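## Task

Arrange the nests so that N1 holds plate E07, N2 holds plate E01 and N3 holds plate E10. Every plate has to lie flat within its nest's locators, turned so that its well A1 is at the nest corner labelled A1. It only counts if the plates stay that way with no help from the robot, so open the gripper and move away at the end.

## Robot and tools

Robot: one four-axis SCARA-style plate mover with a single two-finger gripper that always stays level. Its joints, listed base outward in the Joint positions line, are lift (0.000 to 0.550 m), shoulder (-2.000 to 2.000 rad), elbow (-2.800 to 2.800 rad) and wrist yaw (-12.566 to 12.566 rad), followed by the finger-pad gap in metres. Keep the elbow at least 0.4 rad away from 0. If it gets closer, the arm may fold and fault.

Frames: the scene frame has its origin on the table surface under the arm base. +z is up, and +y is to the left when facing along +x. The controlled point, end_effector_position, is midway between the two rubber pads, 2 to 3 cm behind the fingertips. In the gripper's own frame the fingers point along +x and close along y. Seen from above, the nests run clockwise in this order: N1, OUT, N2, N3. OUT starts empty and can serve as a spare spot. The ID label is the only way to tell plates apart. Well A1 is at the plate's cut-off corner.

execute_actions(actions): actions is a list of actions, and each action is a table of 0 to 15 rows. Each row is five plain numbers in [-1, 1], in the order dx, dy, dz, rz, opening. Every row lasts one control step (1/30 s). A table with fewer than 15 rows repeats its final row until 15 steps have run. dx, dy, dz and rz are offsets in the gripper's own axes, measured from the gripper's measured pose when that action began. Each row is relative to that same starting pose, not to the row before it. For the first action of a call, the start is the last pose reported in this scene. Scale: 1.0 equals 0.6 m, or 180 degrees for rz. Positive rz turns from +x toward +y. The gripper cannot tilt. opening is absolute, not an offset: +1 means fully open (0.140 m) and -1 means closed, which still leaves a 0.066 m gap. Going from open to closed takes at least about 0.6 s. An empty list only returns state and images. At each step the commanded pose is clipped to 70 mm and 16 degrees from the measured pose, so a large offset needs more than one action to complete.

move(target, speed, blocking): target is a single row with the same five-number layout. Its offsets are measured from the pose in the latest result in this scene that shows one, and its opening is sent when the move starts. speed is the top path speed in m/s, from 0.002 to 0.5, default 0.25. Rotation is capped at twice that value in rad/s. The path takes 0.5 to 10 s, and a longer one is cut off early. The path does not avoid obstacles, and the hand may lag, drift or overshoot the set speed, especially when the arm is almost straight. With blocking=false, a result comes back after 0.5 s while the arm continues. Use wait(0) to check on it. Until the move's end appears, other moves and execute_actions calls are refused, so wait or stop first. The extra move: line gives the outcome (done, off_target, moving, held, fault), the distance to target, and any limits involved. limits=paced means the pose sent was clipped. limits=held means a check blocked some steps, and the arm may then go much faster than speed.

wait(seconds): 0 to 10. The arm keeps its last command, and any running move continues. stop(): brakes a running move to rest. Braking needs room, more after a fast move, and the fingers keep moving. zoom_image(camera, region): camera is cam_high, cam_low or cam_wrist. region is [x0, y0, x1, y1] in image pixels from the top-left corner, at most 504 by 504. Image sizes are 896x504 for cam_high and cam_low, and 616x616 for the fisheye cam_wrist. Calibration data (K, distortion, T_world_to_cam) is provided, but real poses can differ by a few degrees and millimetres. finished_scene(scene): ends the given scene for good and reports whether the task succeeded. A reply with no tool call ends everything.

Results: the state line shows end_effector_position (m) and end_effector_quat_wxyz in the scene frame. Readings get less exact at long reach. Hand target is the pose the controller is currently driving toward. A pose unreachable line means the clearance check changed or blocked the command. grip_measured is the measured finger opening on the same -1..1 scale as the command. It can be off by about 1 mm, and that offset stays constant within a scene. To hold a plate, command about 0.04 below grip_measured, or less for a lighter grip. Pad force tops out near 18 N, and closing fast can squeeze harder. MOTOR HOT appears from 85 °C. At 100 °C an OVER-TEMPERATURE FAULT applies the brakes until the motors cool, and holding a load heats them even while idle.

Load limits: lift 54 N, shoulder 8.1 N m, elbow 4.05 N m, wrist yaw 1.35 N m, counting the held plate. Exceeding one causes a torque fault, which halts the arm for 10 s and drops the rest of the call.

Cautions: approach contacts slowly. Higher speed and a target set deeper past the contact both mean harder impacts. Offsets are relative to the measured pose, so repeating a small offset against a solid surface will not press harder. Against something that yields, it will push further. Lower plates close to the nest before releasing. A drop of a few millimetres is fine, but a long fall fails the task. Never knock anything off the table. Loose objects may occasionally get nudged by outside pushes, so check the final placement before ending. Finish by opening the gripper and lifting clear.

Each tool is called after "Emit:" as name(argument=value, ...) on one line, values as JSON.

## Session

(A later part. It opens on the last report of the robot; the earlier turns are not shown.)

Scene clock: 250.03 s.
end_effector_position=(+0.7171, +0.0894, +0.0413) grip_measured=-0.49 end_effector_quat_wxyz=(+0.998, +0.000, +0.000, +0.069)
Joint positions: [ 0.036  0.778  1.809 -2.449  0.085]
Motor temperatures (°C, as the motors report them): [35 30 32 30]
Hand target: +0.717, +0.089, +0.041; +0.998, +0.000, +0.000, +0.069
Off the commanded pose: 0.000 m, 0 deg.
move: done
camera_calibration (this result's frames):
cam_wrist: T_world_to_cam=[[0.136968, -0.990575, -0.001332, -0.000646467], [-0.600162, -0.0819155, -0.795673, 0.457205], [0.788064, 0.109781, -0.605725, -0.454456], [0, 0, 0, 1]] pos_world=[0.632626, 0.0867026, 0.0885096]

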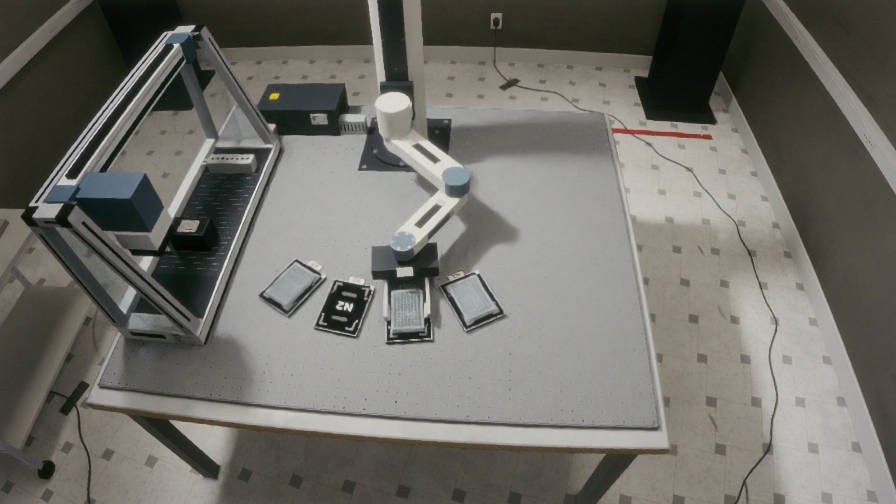

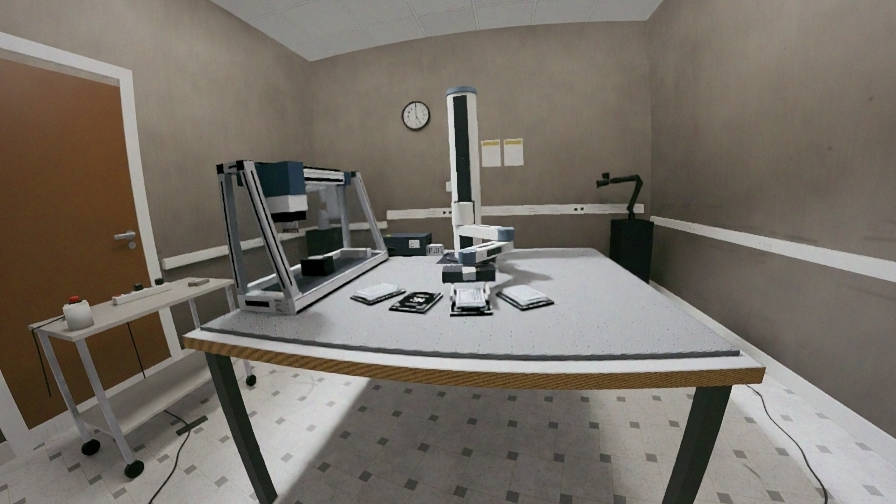

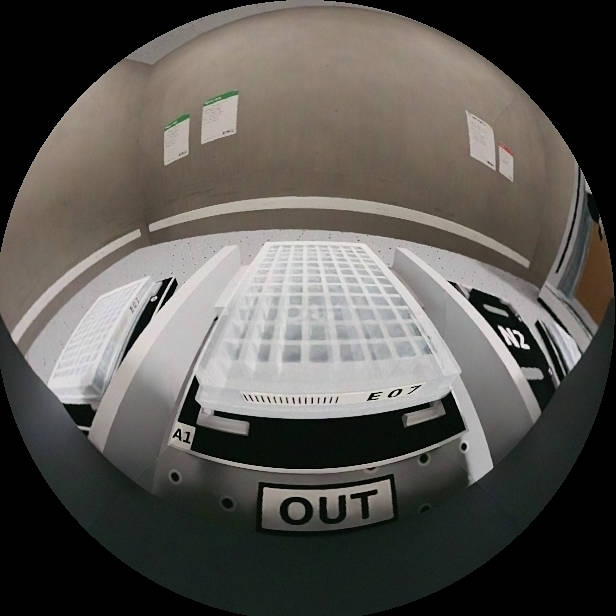

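Emit:
move(target=[0.0003, 0, -0.0165, -0.0008, -0.54], speed=0.04)

Scene clock: 273.67 s.
end_effector_position=(+0.7173, +0.0897, +0.0314) grip_measured=-0.49 end_effector_quat_wxyz=(+0.998, +0.000, +0.000, +0.068)
Joint positions: [ 0.026  0.779  1.81  -2.452  0.085]
Motor temperatures (°C, as the motors report them): [35 30 32 30]
Hand target: +0.717, +0.089, +0.031; +0.998, +0.000, +0.000, +0.068
Off the commanded pose: 0.000 m, 0 deg.
move: done
camera_calibration (this result's frames):
cam_wrist: T_world_to_cam=[[0.135793, -0.990736, -0.001332, 0.000451564], [-0.600259, -0.0812036, -0.795673, 0.449418], [0.788194, 0.108847, -0.605725, -0.460656], [0, 0, 0, 1]] pos_world=[0.632792, 0.0870826, 0.0785591]

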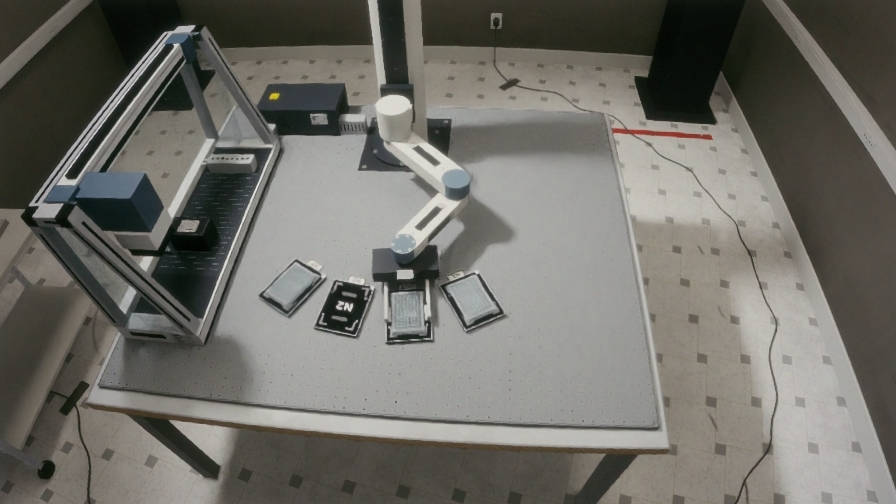

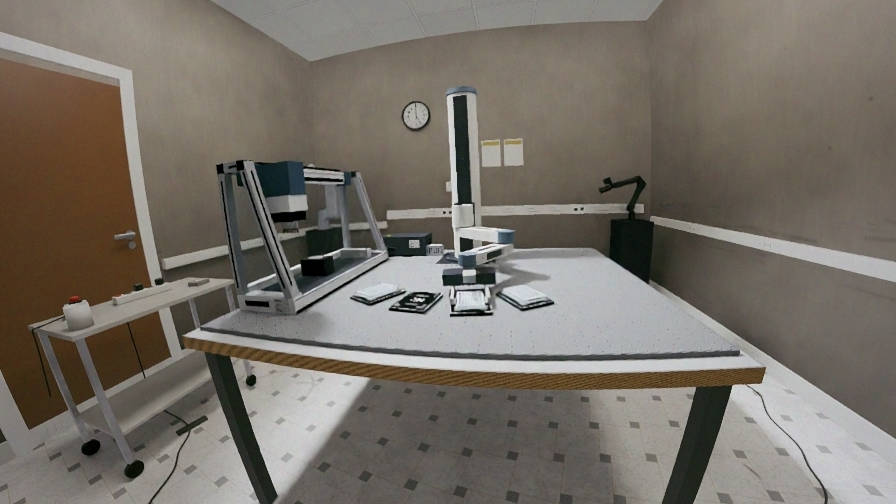

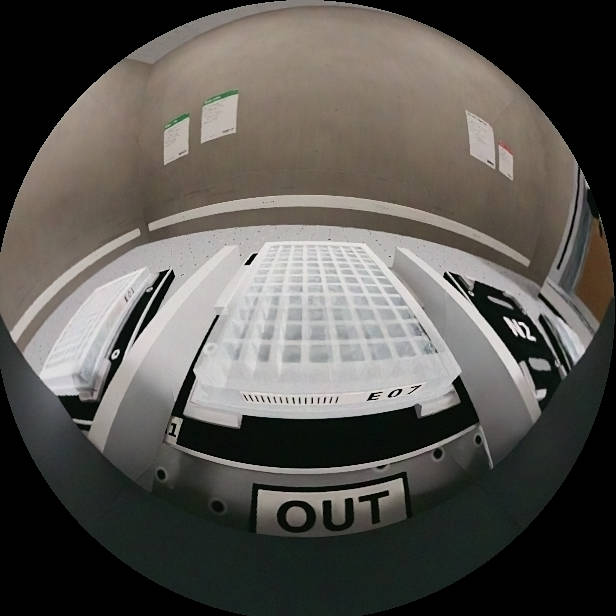

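Emit:
execute_actions(actions=[[[0,0,0,0,-0.45],[0,0,0,0,-0.38],[0,0,0,0,-0.3],[0,0,0,0,-0.2],[0,0,0,0,-0.15],[0,0,0,0,-0.15],[0,0,0.004,0,-0.15],[0,0,0.01,0,-0.15],[0,0,0.017,0,-0.15],[0,0,0.024,0,-0.15],[0,0,0.031,0,-0.15],[0,0,0.037,0,-0.15],[0,0,0.041,0,-0.15],[0,0,0.043,0,-0.15],[0,0,0.043,0,-0.15]]])

Scene clock: 297.57 s.
end_effector_position=(+0.7173, +0.0897, +0.0559) grip_measured=-0.15 end_effector_quat_wxyz=(+0.998, +0.000, +0.000, +0.068)
Joint positions: [ 0.051  0.779  1.81  -2.452  0.097]
Motor temperatures (°C, as the motors report them): [35 30 32 30]
Hand target: +0.717, +0.090, +0.057; +0.998, +0.000, +0.000, +0.068
Off the commanded pose: 0.001 m, 0 deg.
camera_calibration (this result's frames):
cam_wrist: T_world_to_cam=[[0.135897, -0.990722, -0.001332, 0.000433524], [-0.60025, -0.0812662, -0.795673, 0.468961], [0.788183, 0.108929, -0.605725, -0.445785], [0, 0, 0, 1]] pos_world=[0.632795, 0.087099, 0.103117]

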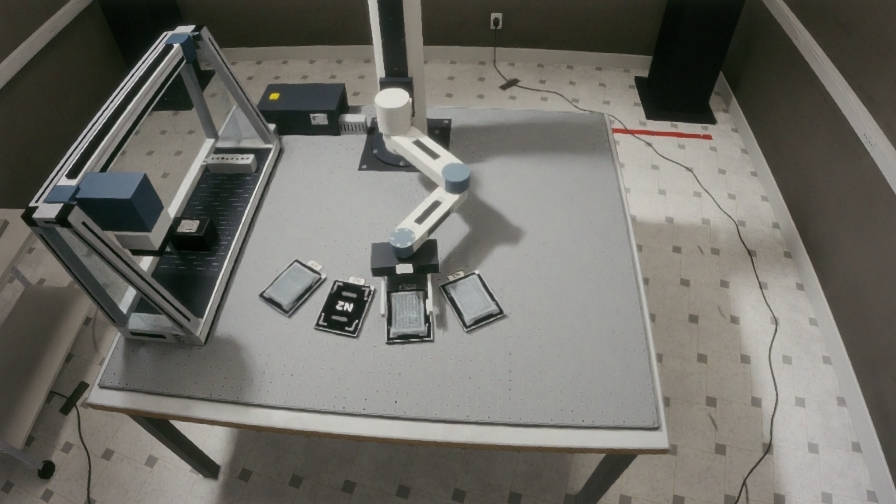

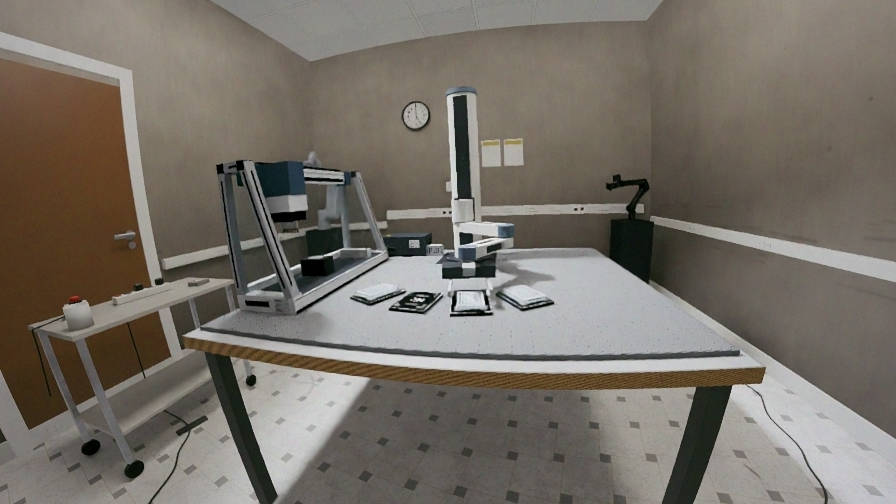

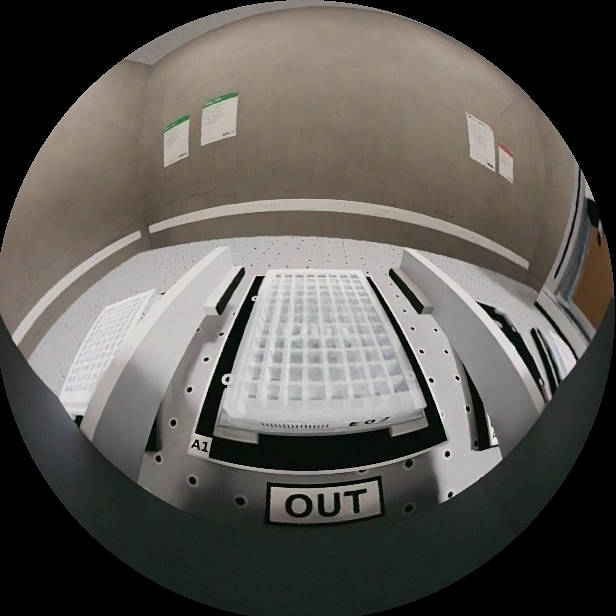

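Emit:
zoom_image(camera="cam_wrist", region=[180, 260, 460, 480])

Emit:
move(target=[-0.0567, 0.29, 0, 0.1178, -0.15], speed=0.4)

Emit:
zoom_image(camera="cam_wrist", region=[180, 260, 460, 480])

Region (180, 260, 460, 480) of cam_wrist's 616x616 image, scaled by 1.800, with more detail than that image has; it fills the top 396 rows of this view, and the rest is white.

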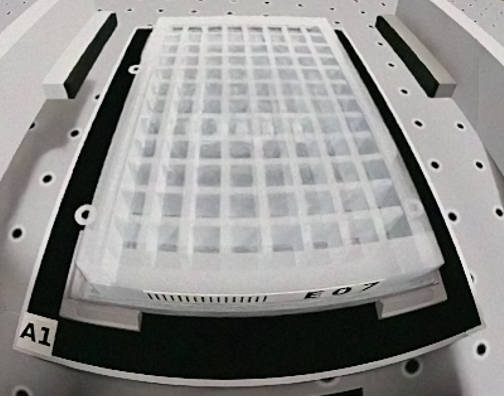

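Scene clock: 304.37 s.
end_effector_position=(+0.6597, +0.2577, +0.0560) grip_measured=-0.15 end_effector_quat_wxyz=(+0.968, +0.000, +0.000, +0.251)
Joint positions: [ 0.051  1.09   1.805 -2.387  0.097]
Motor temperatures (°C, as the motors report them): [35 30 32 30]
Hand target: +0.660, +0.257, +0.056; +0.968, +0.000, +0.000, +0.251
Off the commanded pose: 0.000 m, 0 deg.
move: done
camera_calibration (this result's frames):
cam_wrist: T_world_to_cam=[[0.485665, -0.874144, -0.001332, -0.0861211], [-0.530007, -0.293253, -0.795673, 0.456348], [0.695142, 0.387136, -0.605725, -0.42898], [0, 0, 0, 1]] pos_world=[0.581896, 0.224617, 0.103146]

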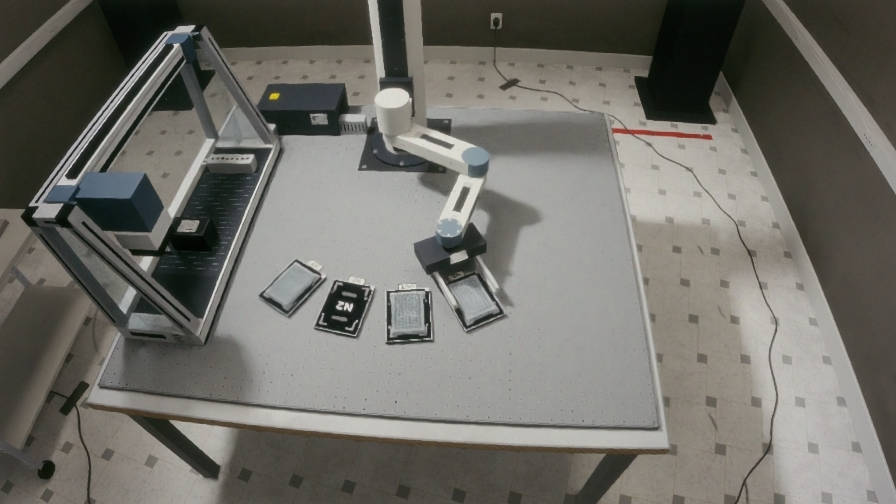

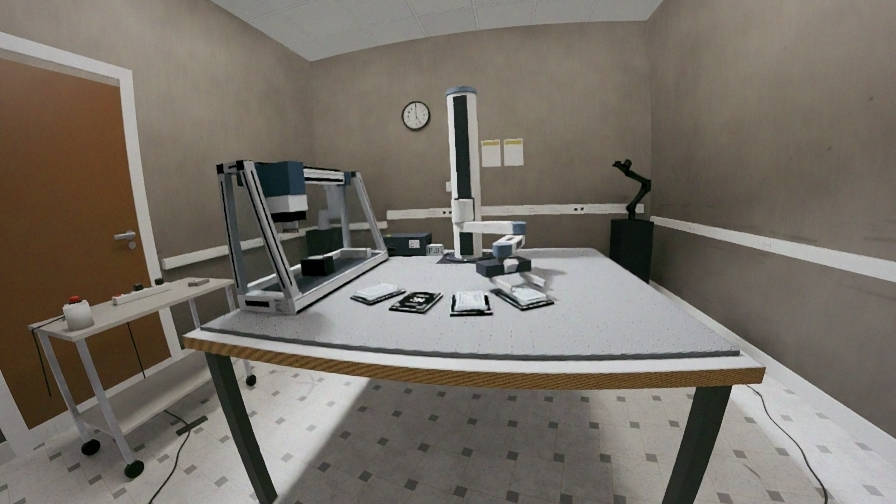

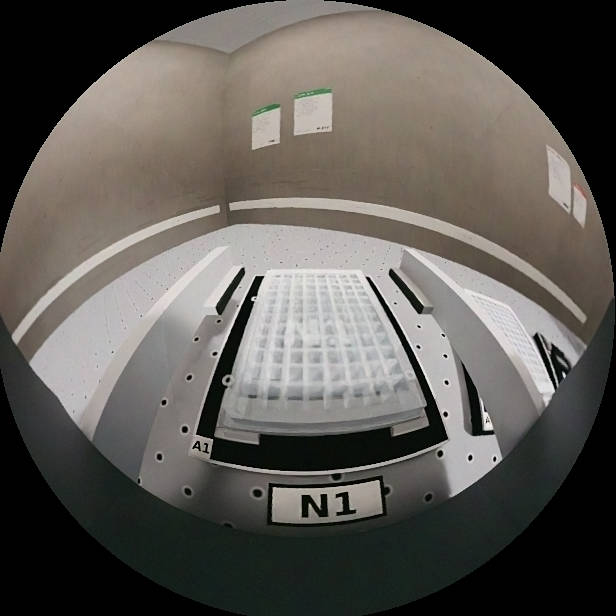

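Region (180, 260, 460, 480) of cam_wrist's 616x616 image, scaled by 1.800, with more detail than that image has; it fills the top 396 rows of this view, and the rest is white.

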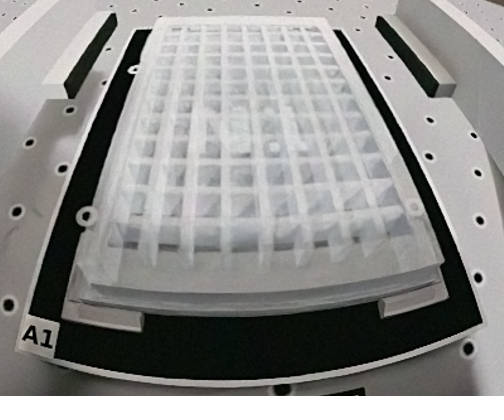

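Emit:
zoom_image(camera="cam_wrist", region=[190, 370, 316, 470])

Emit:
zoom_image(camera="cam_wrist", region=[330, 370, 456, 470])

Emit:
zoom_image(camera="cam_wrist", region=[240, 255, 390, 315])

Region (190, 370, 316, 470) of cam_wrist's 616x616 image, scaled by 4.000, with more detail than that image has; it fills the top 400 rows of this view, and the rest is white.

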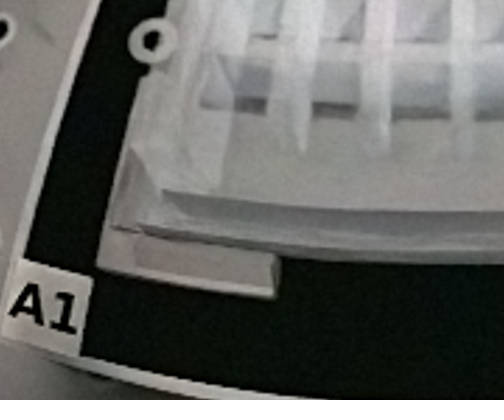

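Region (330, 370, 456, 470) of cam_wrist's 616x616 image, scaled by 4.000, with more detail than that image has; it fills the top 400 rows of this view, and the rest is white.

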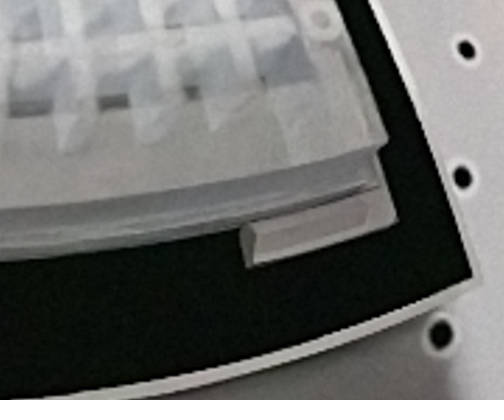

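Region (240, 255, 390, 315) of cam_wrist's 616x616 image, scaled by 3.360, with more detail than that image has; it fills the top 202 rows of this view, and the rest is white.

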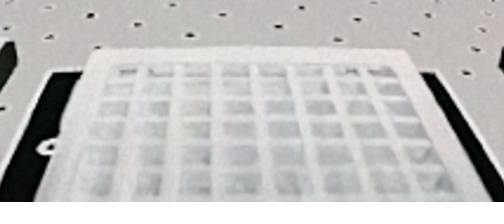

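Emit:
execute_actions(actions=[[[-0.0006,-0.0003,-0.003,0.0025,-0.15],[-0.0006,-0.0003,-0.008,0.0025,-0.15],[-0.0006,-0.0003,-0.014,0.0025,-0.15],[-0.0006,-0.0003,-0.020,0.0025,-0.15],[-0.0006,-0.0003,-0.026,0.0025,-0.15],[-0.0006,-0.0003,-0.031,0.0025,-0.15],[-0.0006,-0.0003,-0.035,0.0025,-0.15],[-0.0006,-0.0003,-0.038,0.0025,-0.15],[-0.0006,-0.0003,-0.040,0.0025,-0.15],[-0.0006,-0.0003,-0.0413,0.0025,-0.2],[-0.0006,-0.0003,-0.0413,0.0025,-0.26],[-0.0006,-0.0003,-0.0413,0.0025,-0.32],[-0.0006,-0.0003,-0.0413,0.0025,-0.37],[-0.0006,-0.0003,-0.0413,0.0025,-0.41],[-0.0006,-0.0003,-0.0413,0.0025,-0.44]],[[0,0,0,0,-0.46],[0,0,0,0,-0.48],[0,0,0,0,-0.5],[0,0,0,0,-0.52],[0,0,0,0,-0.53],[0,0,0,0,-0.54],[0,0,0,0,-0.54],[0,0,0,0,-0.54],[0,0,0,0,-0.54],[0,0,0.003,0,-0.54],[0,0,0.007,0,-0.54],[0,0,0.012,0,-0.54],[0,0,0.018,0,-0.54],[0,0,0.025,0,-0.54],[0,0,0.032,0,-0.54]]])

Scene clock: 335.00 s.
end_effector_position=(+0.6594, +0.2574, +0.0427) grip_measured=-0.49 end_effector_quat_wxyz=(+0.967, +0.000, +0.000, +0.255)
Joint positions: [ 0.038  1.087  1.803 -2.375  0.085]
Motor temperatures (°C, as the motors report them): [35 30 32 30]
Hand target: +0.659, +0.257, +0.050; +0.967, +0.000, +0.000, +0.255
Off the commanded pose: 0.008 m, 0 deg.
camera_calibration (this result's frames):
cam_wrist: T_world_to_cam=[[0.492532, -0.870293, -0.001332, -0.0917902], [-0.527681, -0.297417, -0.795673, 0.445107], [0.692073, 0.392597, -0.605725, -0.43613], [0, 0, 0, 1]] pos_world=[0.581918, 0.223721, 0.0898628]

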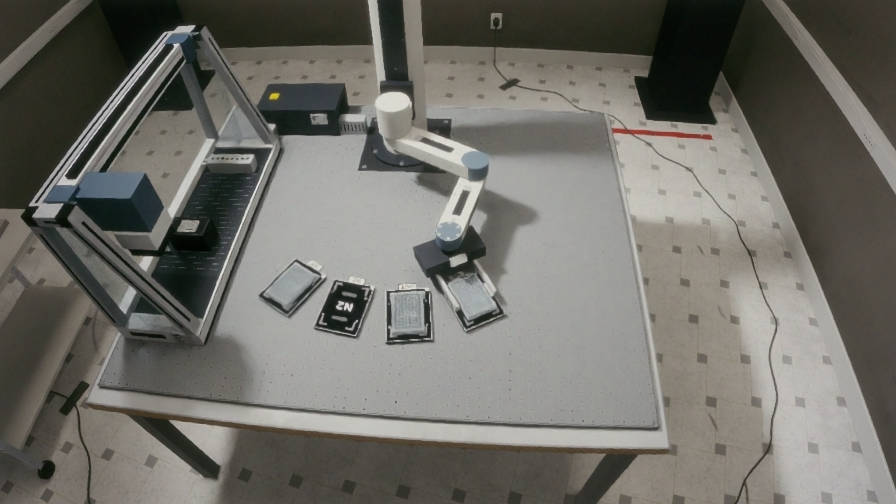

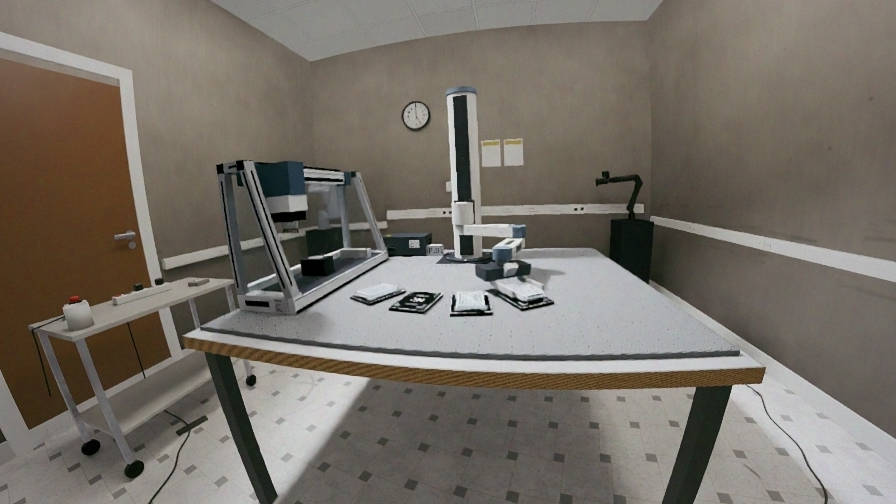

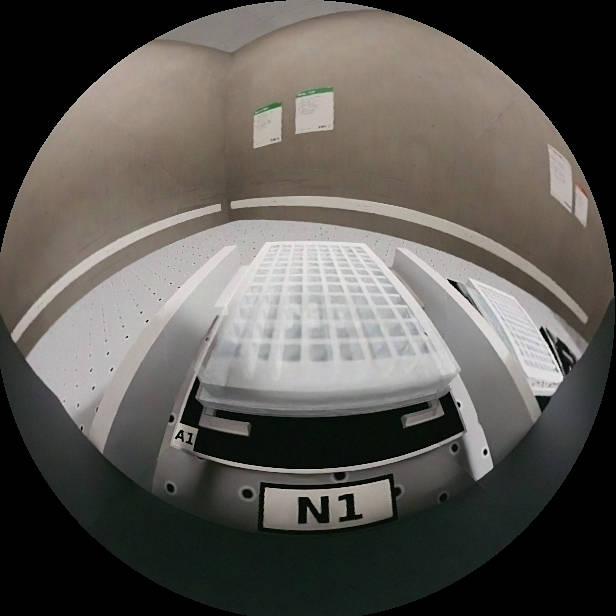

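Emit:
move(target=[-0.2167, -0.5356, 0.0188, -0.2154, -0.54], speed=0.45)

Emit:
zoom_image(camera="cam_wrist", region=[170, 380, 310, 480])

Emit:
zoom_image(camera="cam_wrist", region=[340, 380, 480, 480])

Scene clock: 347.20 s.
end_effector_position=(+0.7049, -0.0865, +0.0539) grip_measured=-0.49 end_effector_quat_wxyz=(+0.997, +0.000, +0.000, -0.080)
Joint positions: [ 0.049  0.478  1.731 -2.37   0.085]
Motor temperatures (°C, as the motors report them): [35 30 32 30]
Hand target: +0.705, -0.086, +0.054; +0.997, +0.000, +0.000, -0.080
Off the commanded pose: 0.000 m, 0 deg.
move: done
camera_calibration (this result's frames):
cam_wrist: T_world_to_cam=[[-0.160873, -0.986974, -0.001332, 0.0370653], [-0.597665, 0.0984913, -0.795673, 0.45931], [0.78544, -0.127207, -0.605725, -0.436518], [0, 0, 0, 1]] pos_world=[0.623335, -0.0641835, 0.1011]

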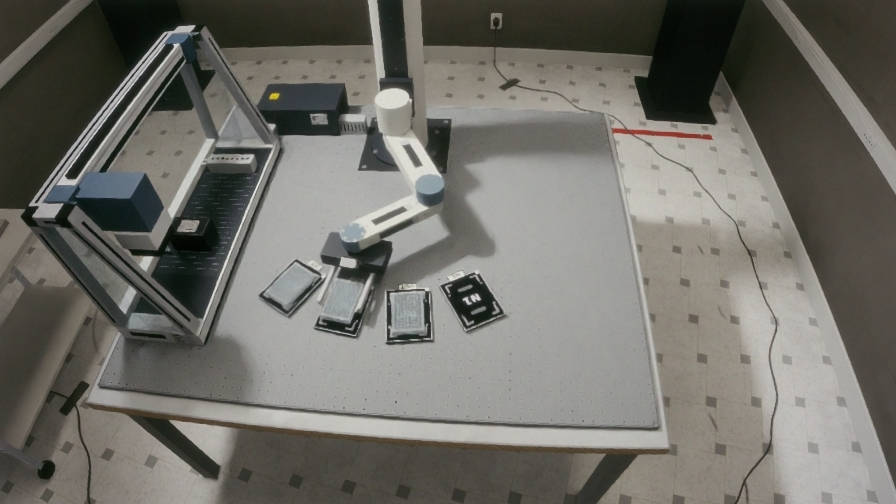

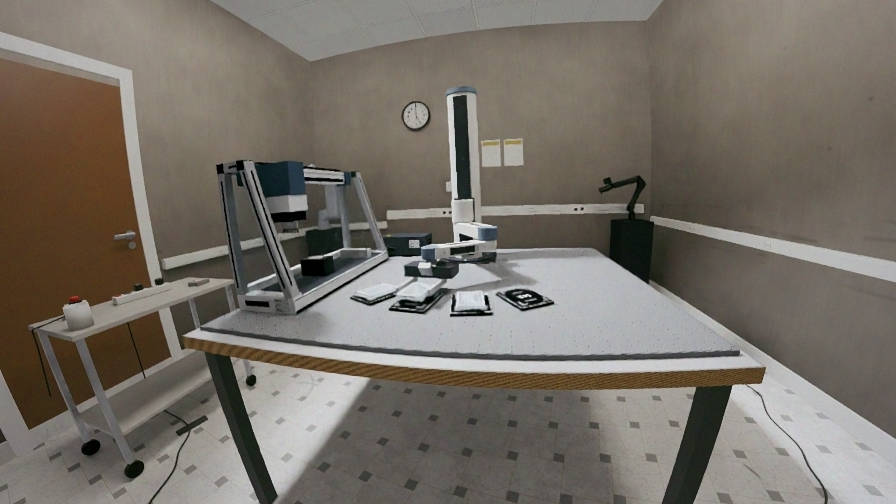

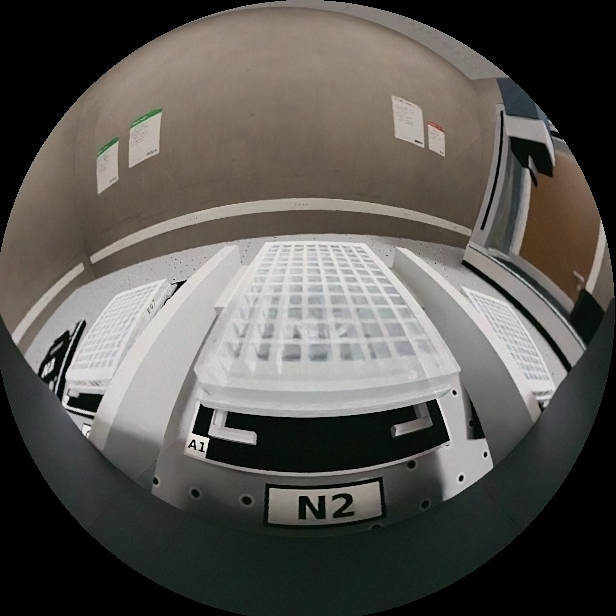

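Region (170, 380, 310, 480) of cam_wrist's 616x616 image, scaled by 3.600, with more detail than that image has; it fills the top 360 rows of this view, and the rest is white.

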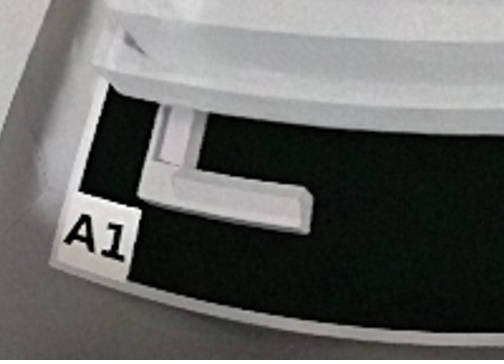

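Region (340, 380, 480, 480) of cam_wrist's 616x616 image, scaled by 3.600, with more detail than that image has; it fills the top 360 rows of this view, and the rest is white.

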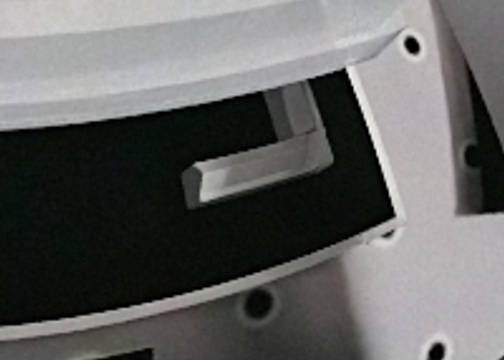

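Emit:
execute_actions(actions=[[[-0.0012,0,-0.003,0,-0.54],[-0.0012,0,-0.008,0,-0.54],[-0.0012,0,-0.014,0,-0.54],[-0.0012,0,-0.019,0,-0.54],[-0.0012,0,-0.023,0,-0.54],[-0.0012,0,-0.026,0,-0.54],[-0.0012,0,-0.029,0,-0.54],[-0.0012,0,-0.031,0,-0.54],[-0.0012,0,-0.033,0,-0.54],[-0.0012,0,-0.035,0,-0.54],[-0.0012,0,-0.0365,0,-0.54],[-0.0012,0,-0.0375,0,-0.54]]])

Emit:
zoom_image(camera="cam_wrist", region=[150, 230, 500, 450])

Scene clock: 362.87 s.
end_effector_position=(+0.7042, -0.0862, +0.0313) grip_measured=-0.49 end_effector_quat_wxyz=(+0.997, +0.000, +0.000, -0.080)
Joint positions: [ 0.026  0.479  1.727 -2.367  0.085]
Motor temperatures (°C, as the motors report them): [35 30 32 30]
Hand target: +0.704, -0.086, +0.031; +0.997, +0.000, +0.000, -0.080
Off the commanded pose: 0.000 m, 0 deg.
camera_calibration (this result's frames):
cam_wrist: T_world_to_cam=[[-0.160255, -0.987075, -0.001332, 0.0367212], [-0.597727, 0.0981169, -0.795673, 0.440954], [0.785519, -0.126715, -0.605725, -0.449652], [0, 0, 0, 1]] pos_world=[0.622665, -0.063996, 0.078538]

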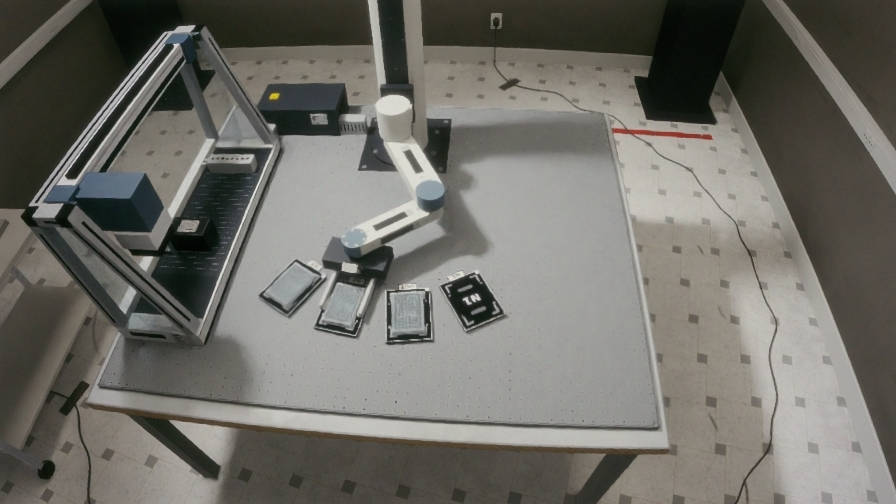

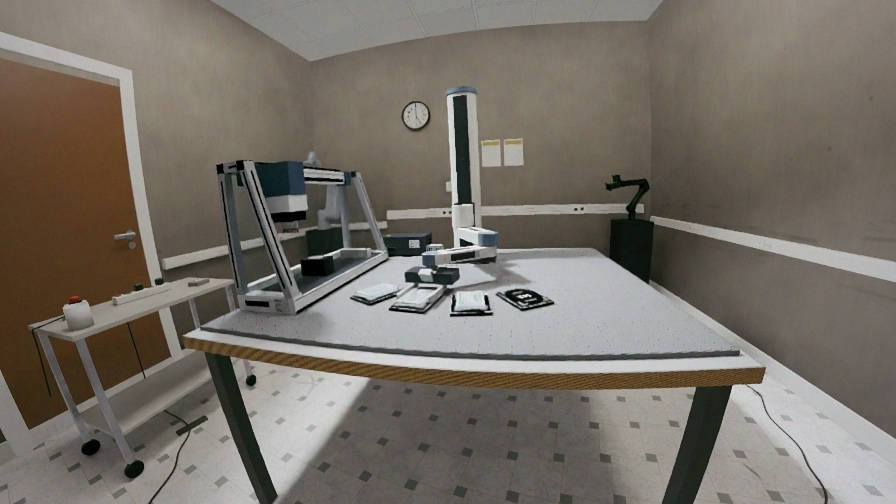

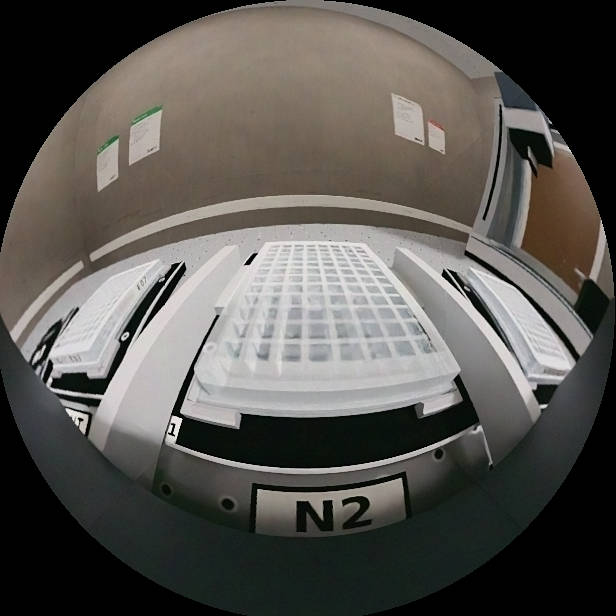

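Region (150, 230, 500, 450) of cam_wrist's 616x616 image, scaled by 1.440, with more detail than that image has; it fills the top 317 rows of this view, and the rest is white.

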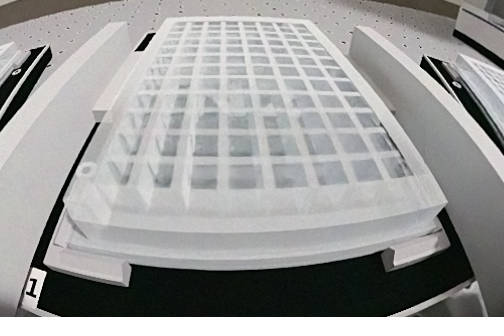

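Emit:
zoom_image(camera="cam_wrist", region=[515, 335, 585, 405])

Emit:
execute_actions(actions=[[[0,0,0,0,-0.45],[0,0,0,0,-0.38],[0,0,0,0,-0.3],[0,0,0,0,-0.2],[0,0,0,0,-0.15],[0,0,0.003,0,-0.15],[0,0,0.008,0,-0.15],[0,0,0.014,0,-0.15],[0,0,0.02,0,-0.15],[0,0,0.025,0,-0.15],[0,0,0.029,0,-0.15],[0,0,0.031,0,-0.15],[0,0,0.032,0,-0.15]]])

Emit:
zoom_image(camera="cam_wrist", region=[180, 250, 460, 470])

Region (515, 335, 585, 405) of cam_wrist's 616x616 image, scaled by 7.200, with more detail than that image has.

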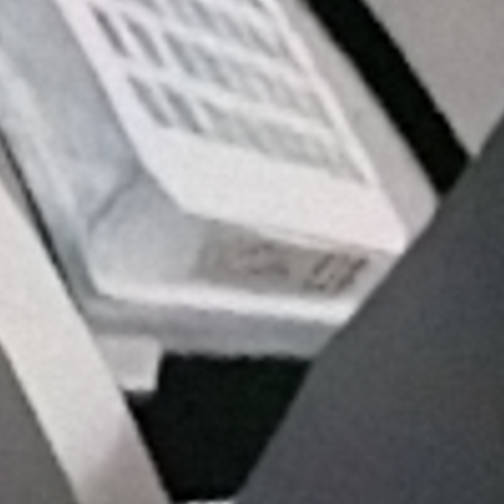

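Scene clock: 375.93 s.
end_effector_position=(+0.7042, -0.0862, +0.0507) grip_measured=-0.15 end_effector_quat_wxyz=(+0.997, +0.000, +0.000, -0.080)
Joint positions: [ 0.046  0.479  1.727 -2.367  0.097]
Motor temperatures (°C, as the motors report them): [35 30 32 30]
Hand target: +0.704, -0.086, +0.051; +0.997, +0.000, +0.000, -0.080
Off the commanded pose: 0.000 m, 0 deg.
camera_calibration (this result's frames):
cam_wrist: T_world_to_cam=[[-0.160217, -0.987081, -0.001332, 0.0367314], [-0.597731, 0.0980939, -0.795673, 0.456387], [0.785524, -0.126684, -0.605725, -0.437912], [0, 0, 0, 1]] pos_world=[0.622672, -0.0639886, 0.097929]

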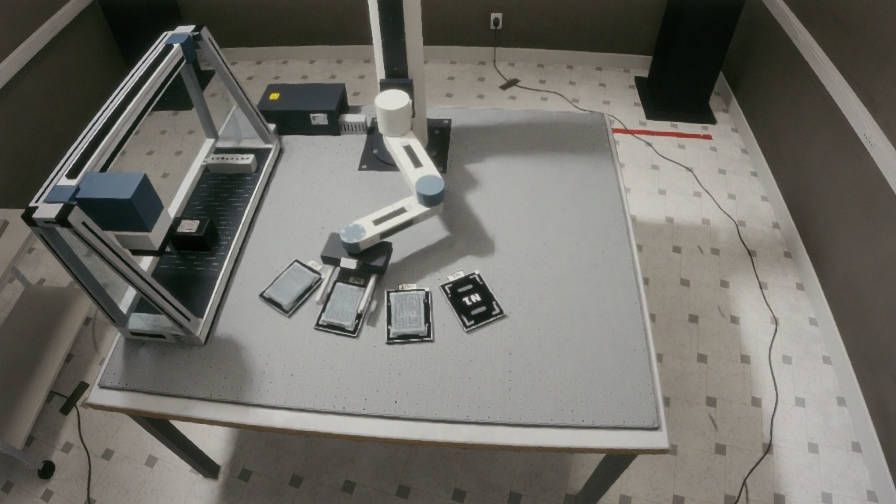

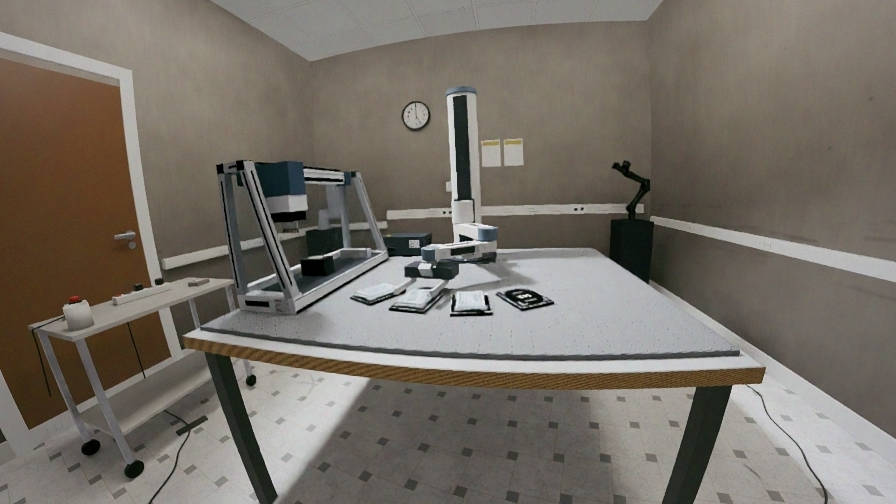

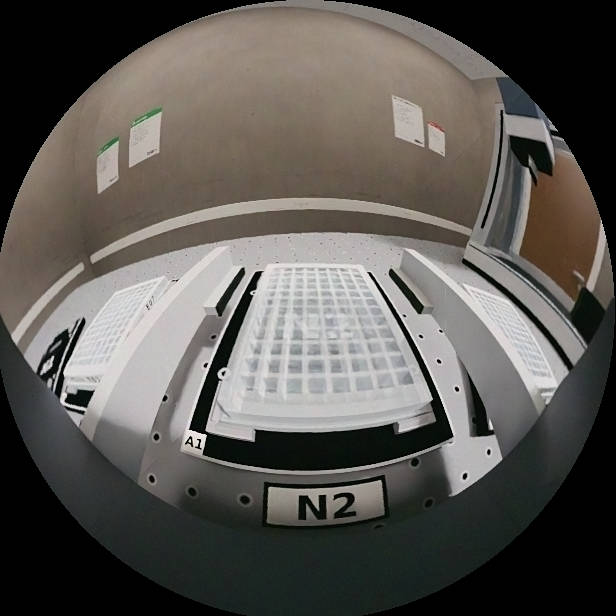

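Region (180, 250, 460, 470) of cam_wrist's 616x616 image, scaled by 1.800, with more detail than that image has; it fills the top 396 rows of this view, and the rest is white.

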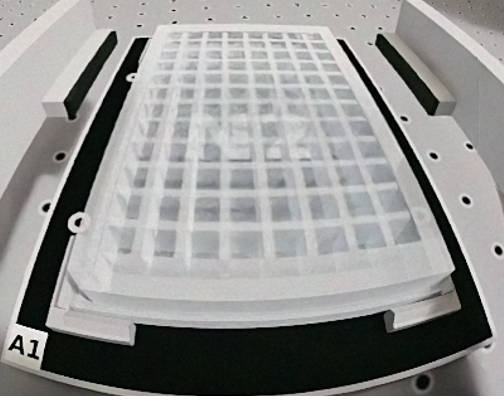

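Emit:
move(target=[-0.0254, 0.2929, -0.004, 0.0946, -0.15], speed=0.5)

Scene clock: 382.57 s.
end_effector_position=(+0.7171, +0.0899, +0.0484) grip_measured=-0.15 end_effector_quat_wxyz=(+0.998, +0.000, +0.000, +0.069)
Joint positions: [ 0.043  0.779  1.81  -2.451  0.097]
Motor temperatures (°C, as the motors report them): [35 30 32 30]
Hand target: +0.717, +0.090, +0.048; +0.998, +0.000, +0.000, +0.068
Off the commanded pose: 0.000 m, 0 deg.
move: done
camera_calibration (this result's frames):
cam_wrist: T_world_to_cam=[[0.13651, -0.990638, -0.001332, 0.000213597], [-0.6002, -0.0816376, -0.795673, 0.462884], [0.788115, 0.109417, -0.605725, -0.450293], [0, 0, 0, 1]] pos_world=[0.632677, 0.0872699, 0.0955509]

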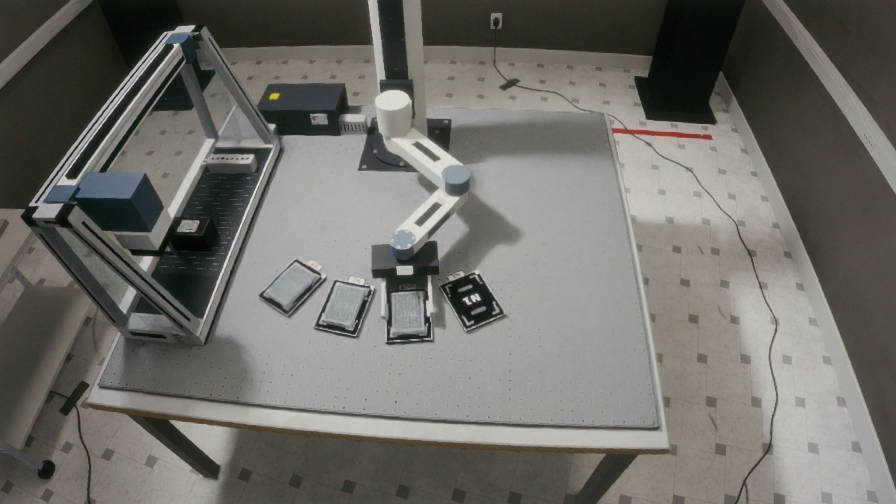

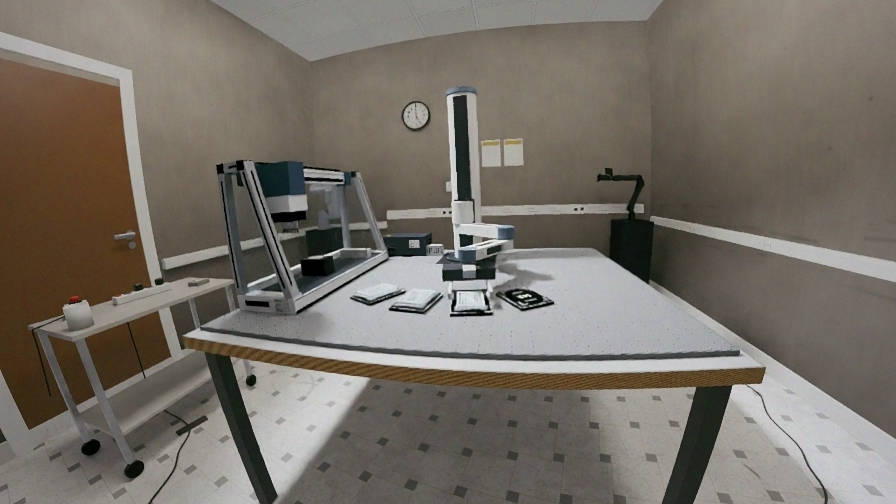

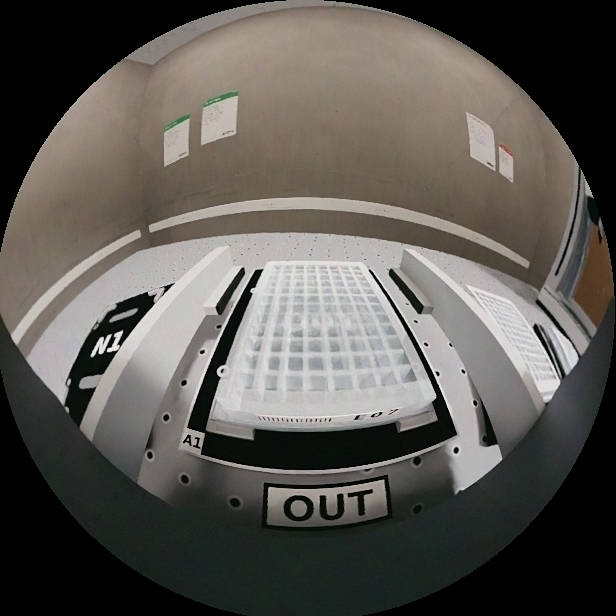

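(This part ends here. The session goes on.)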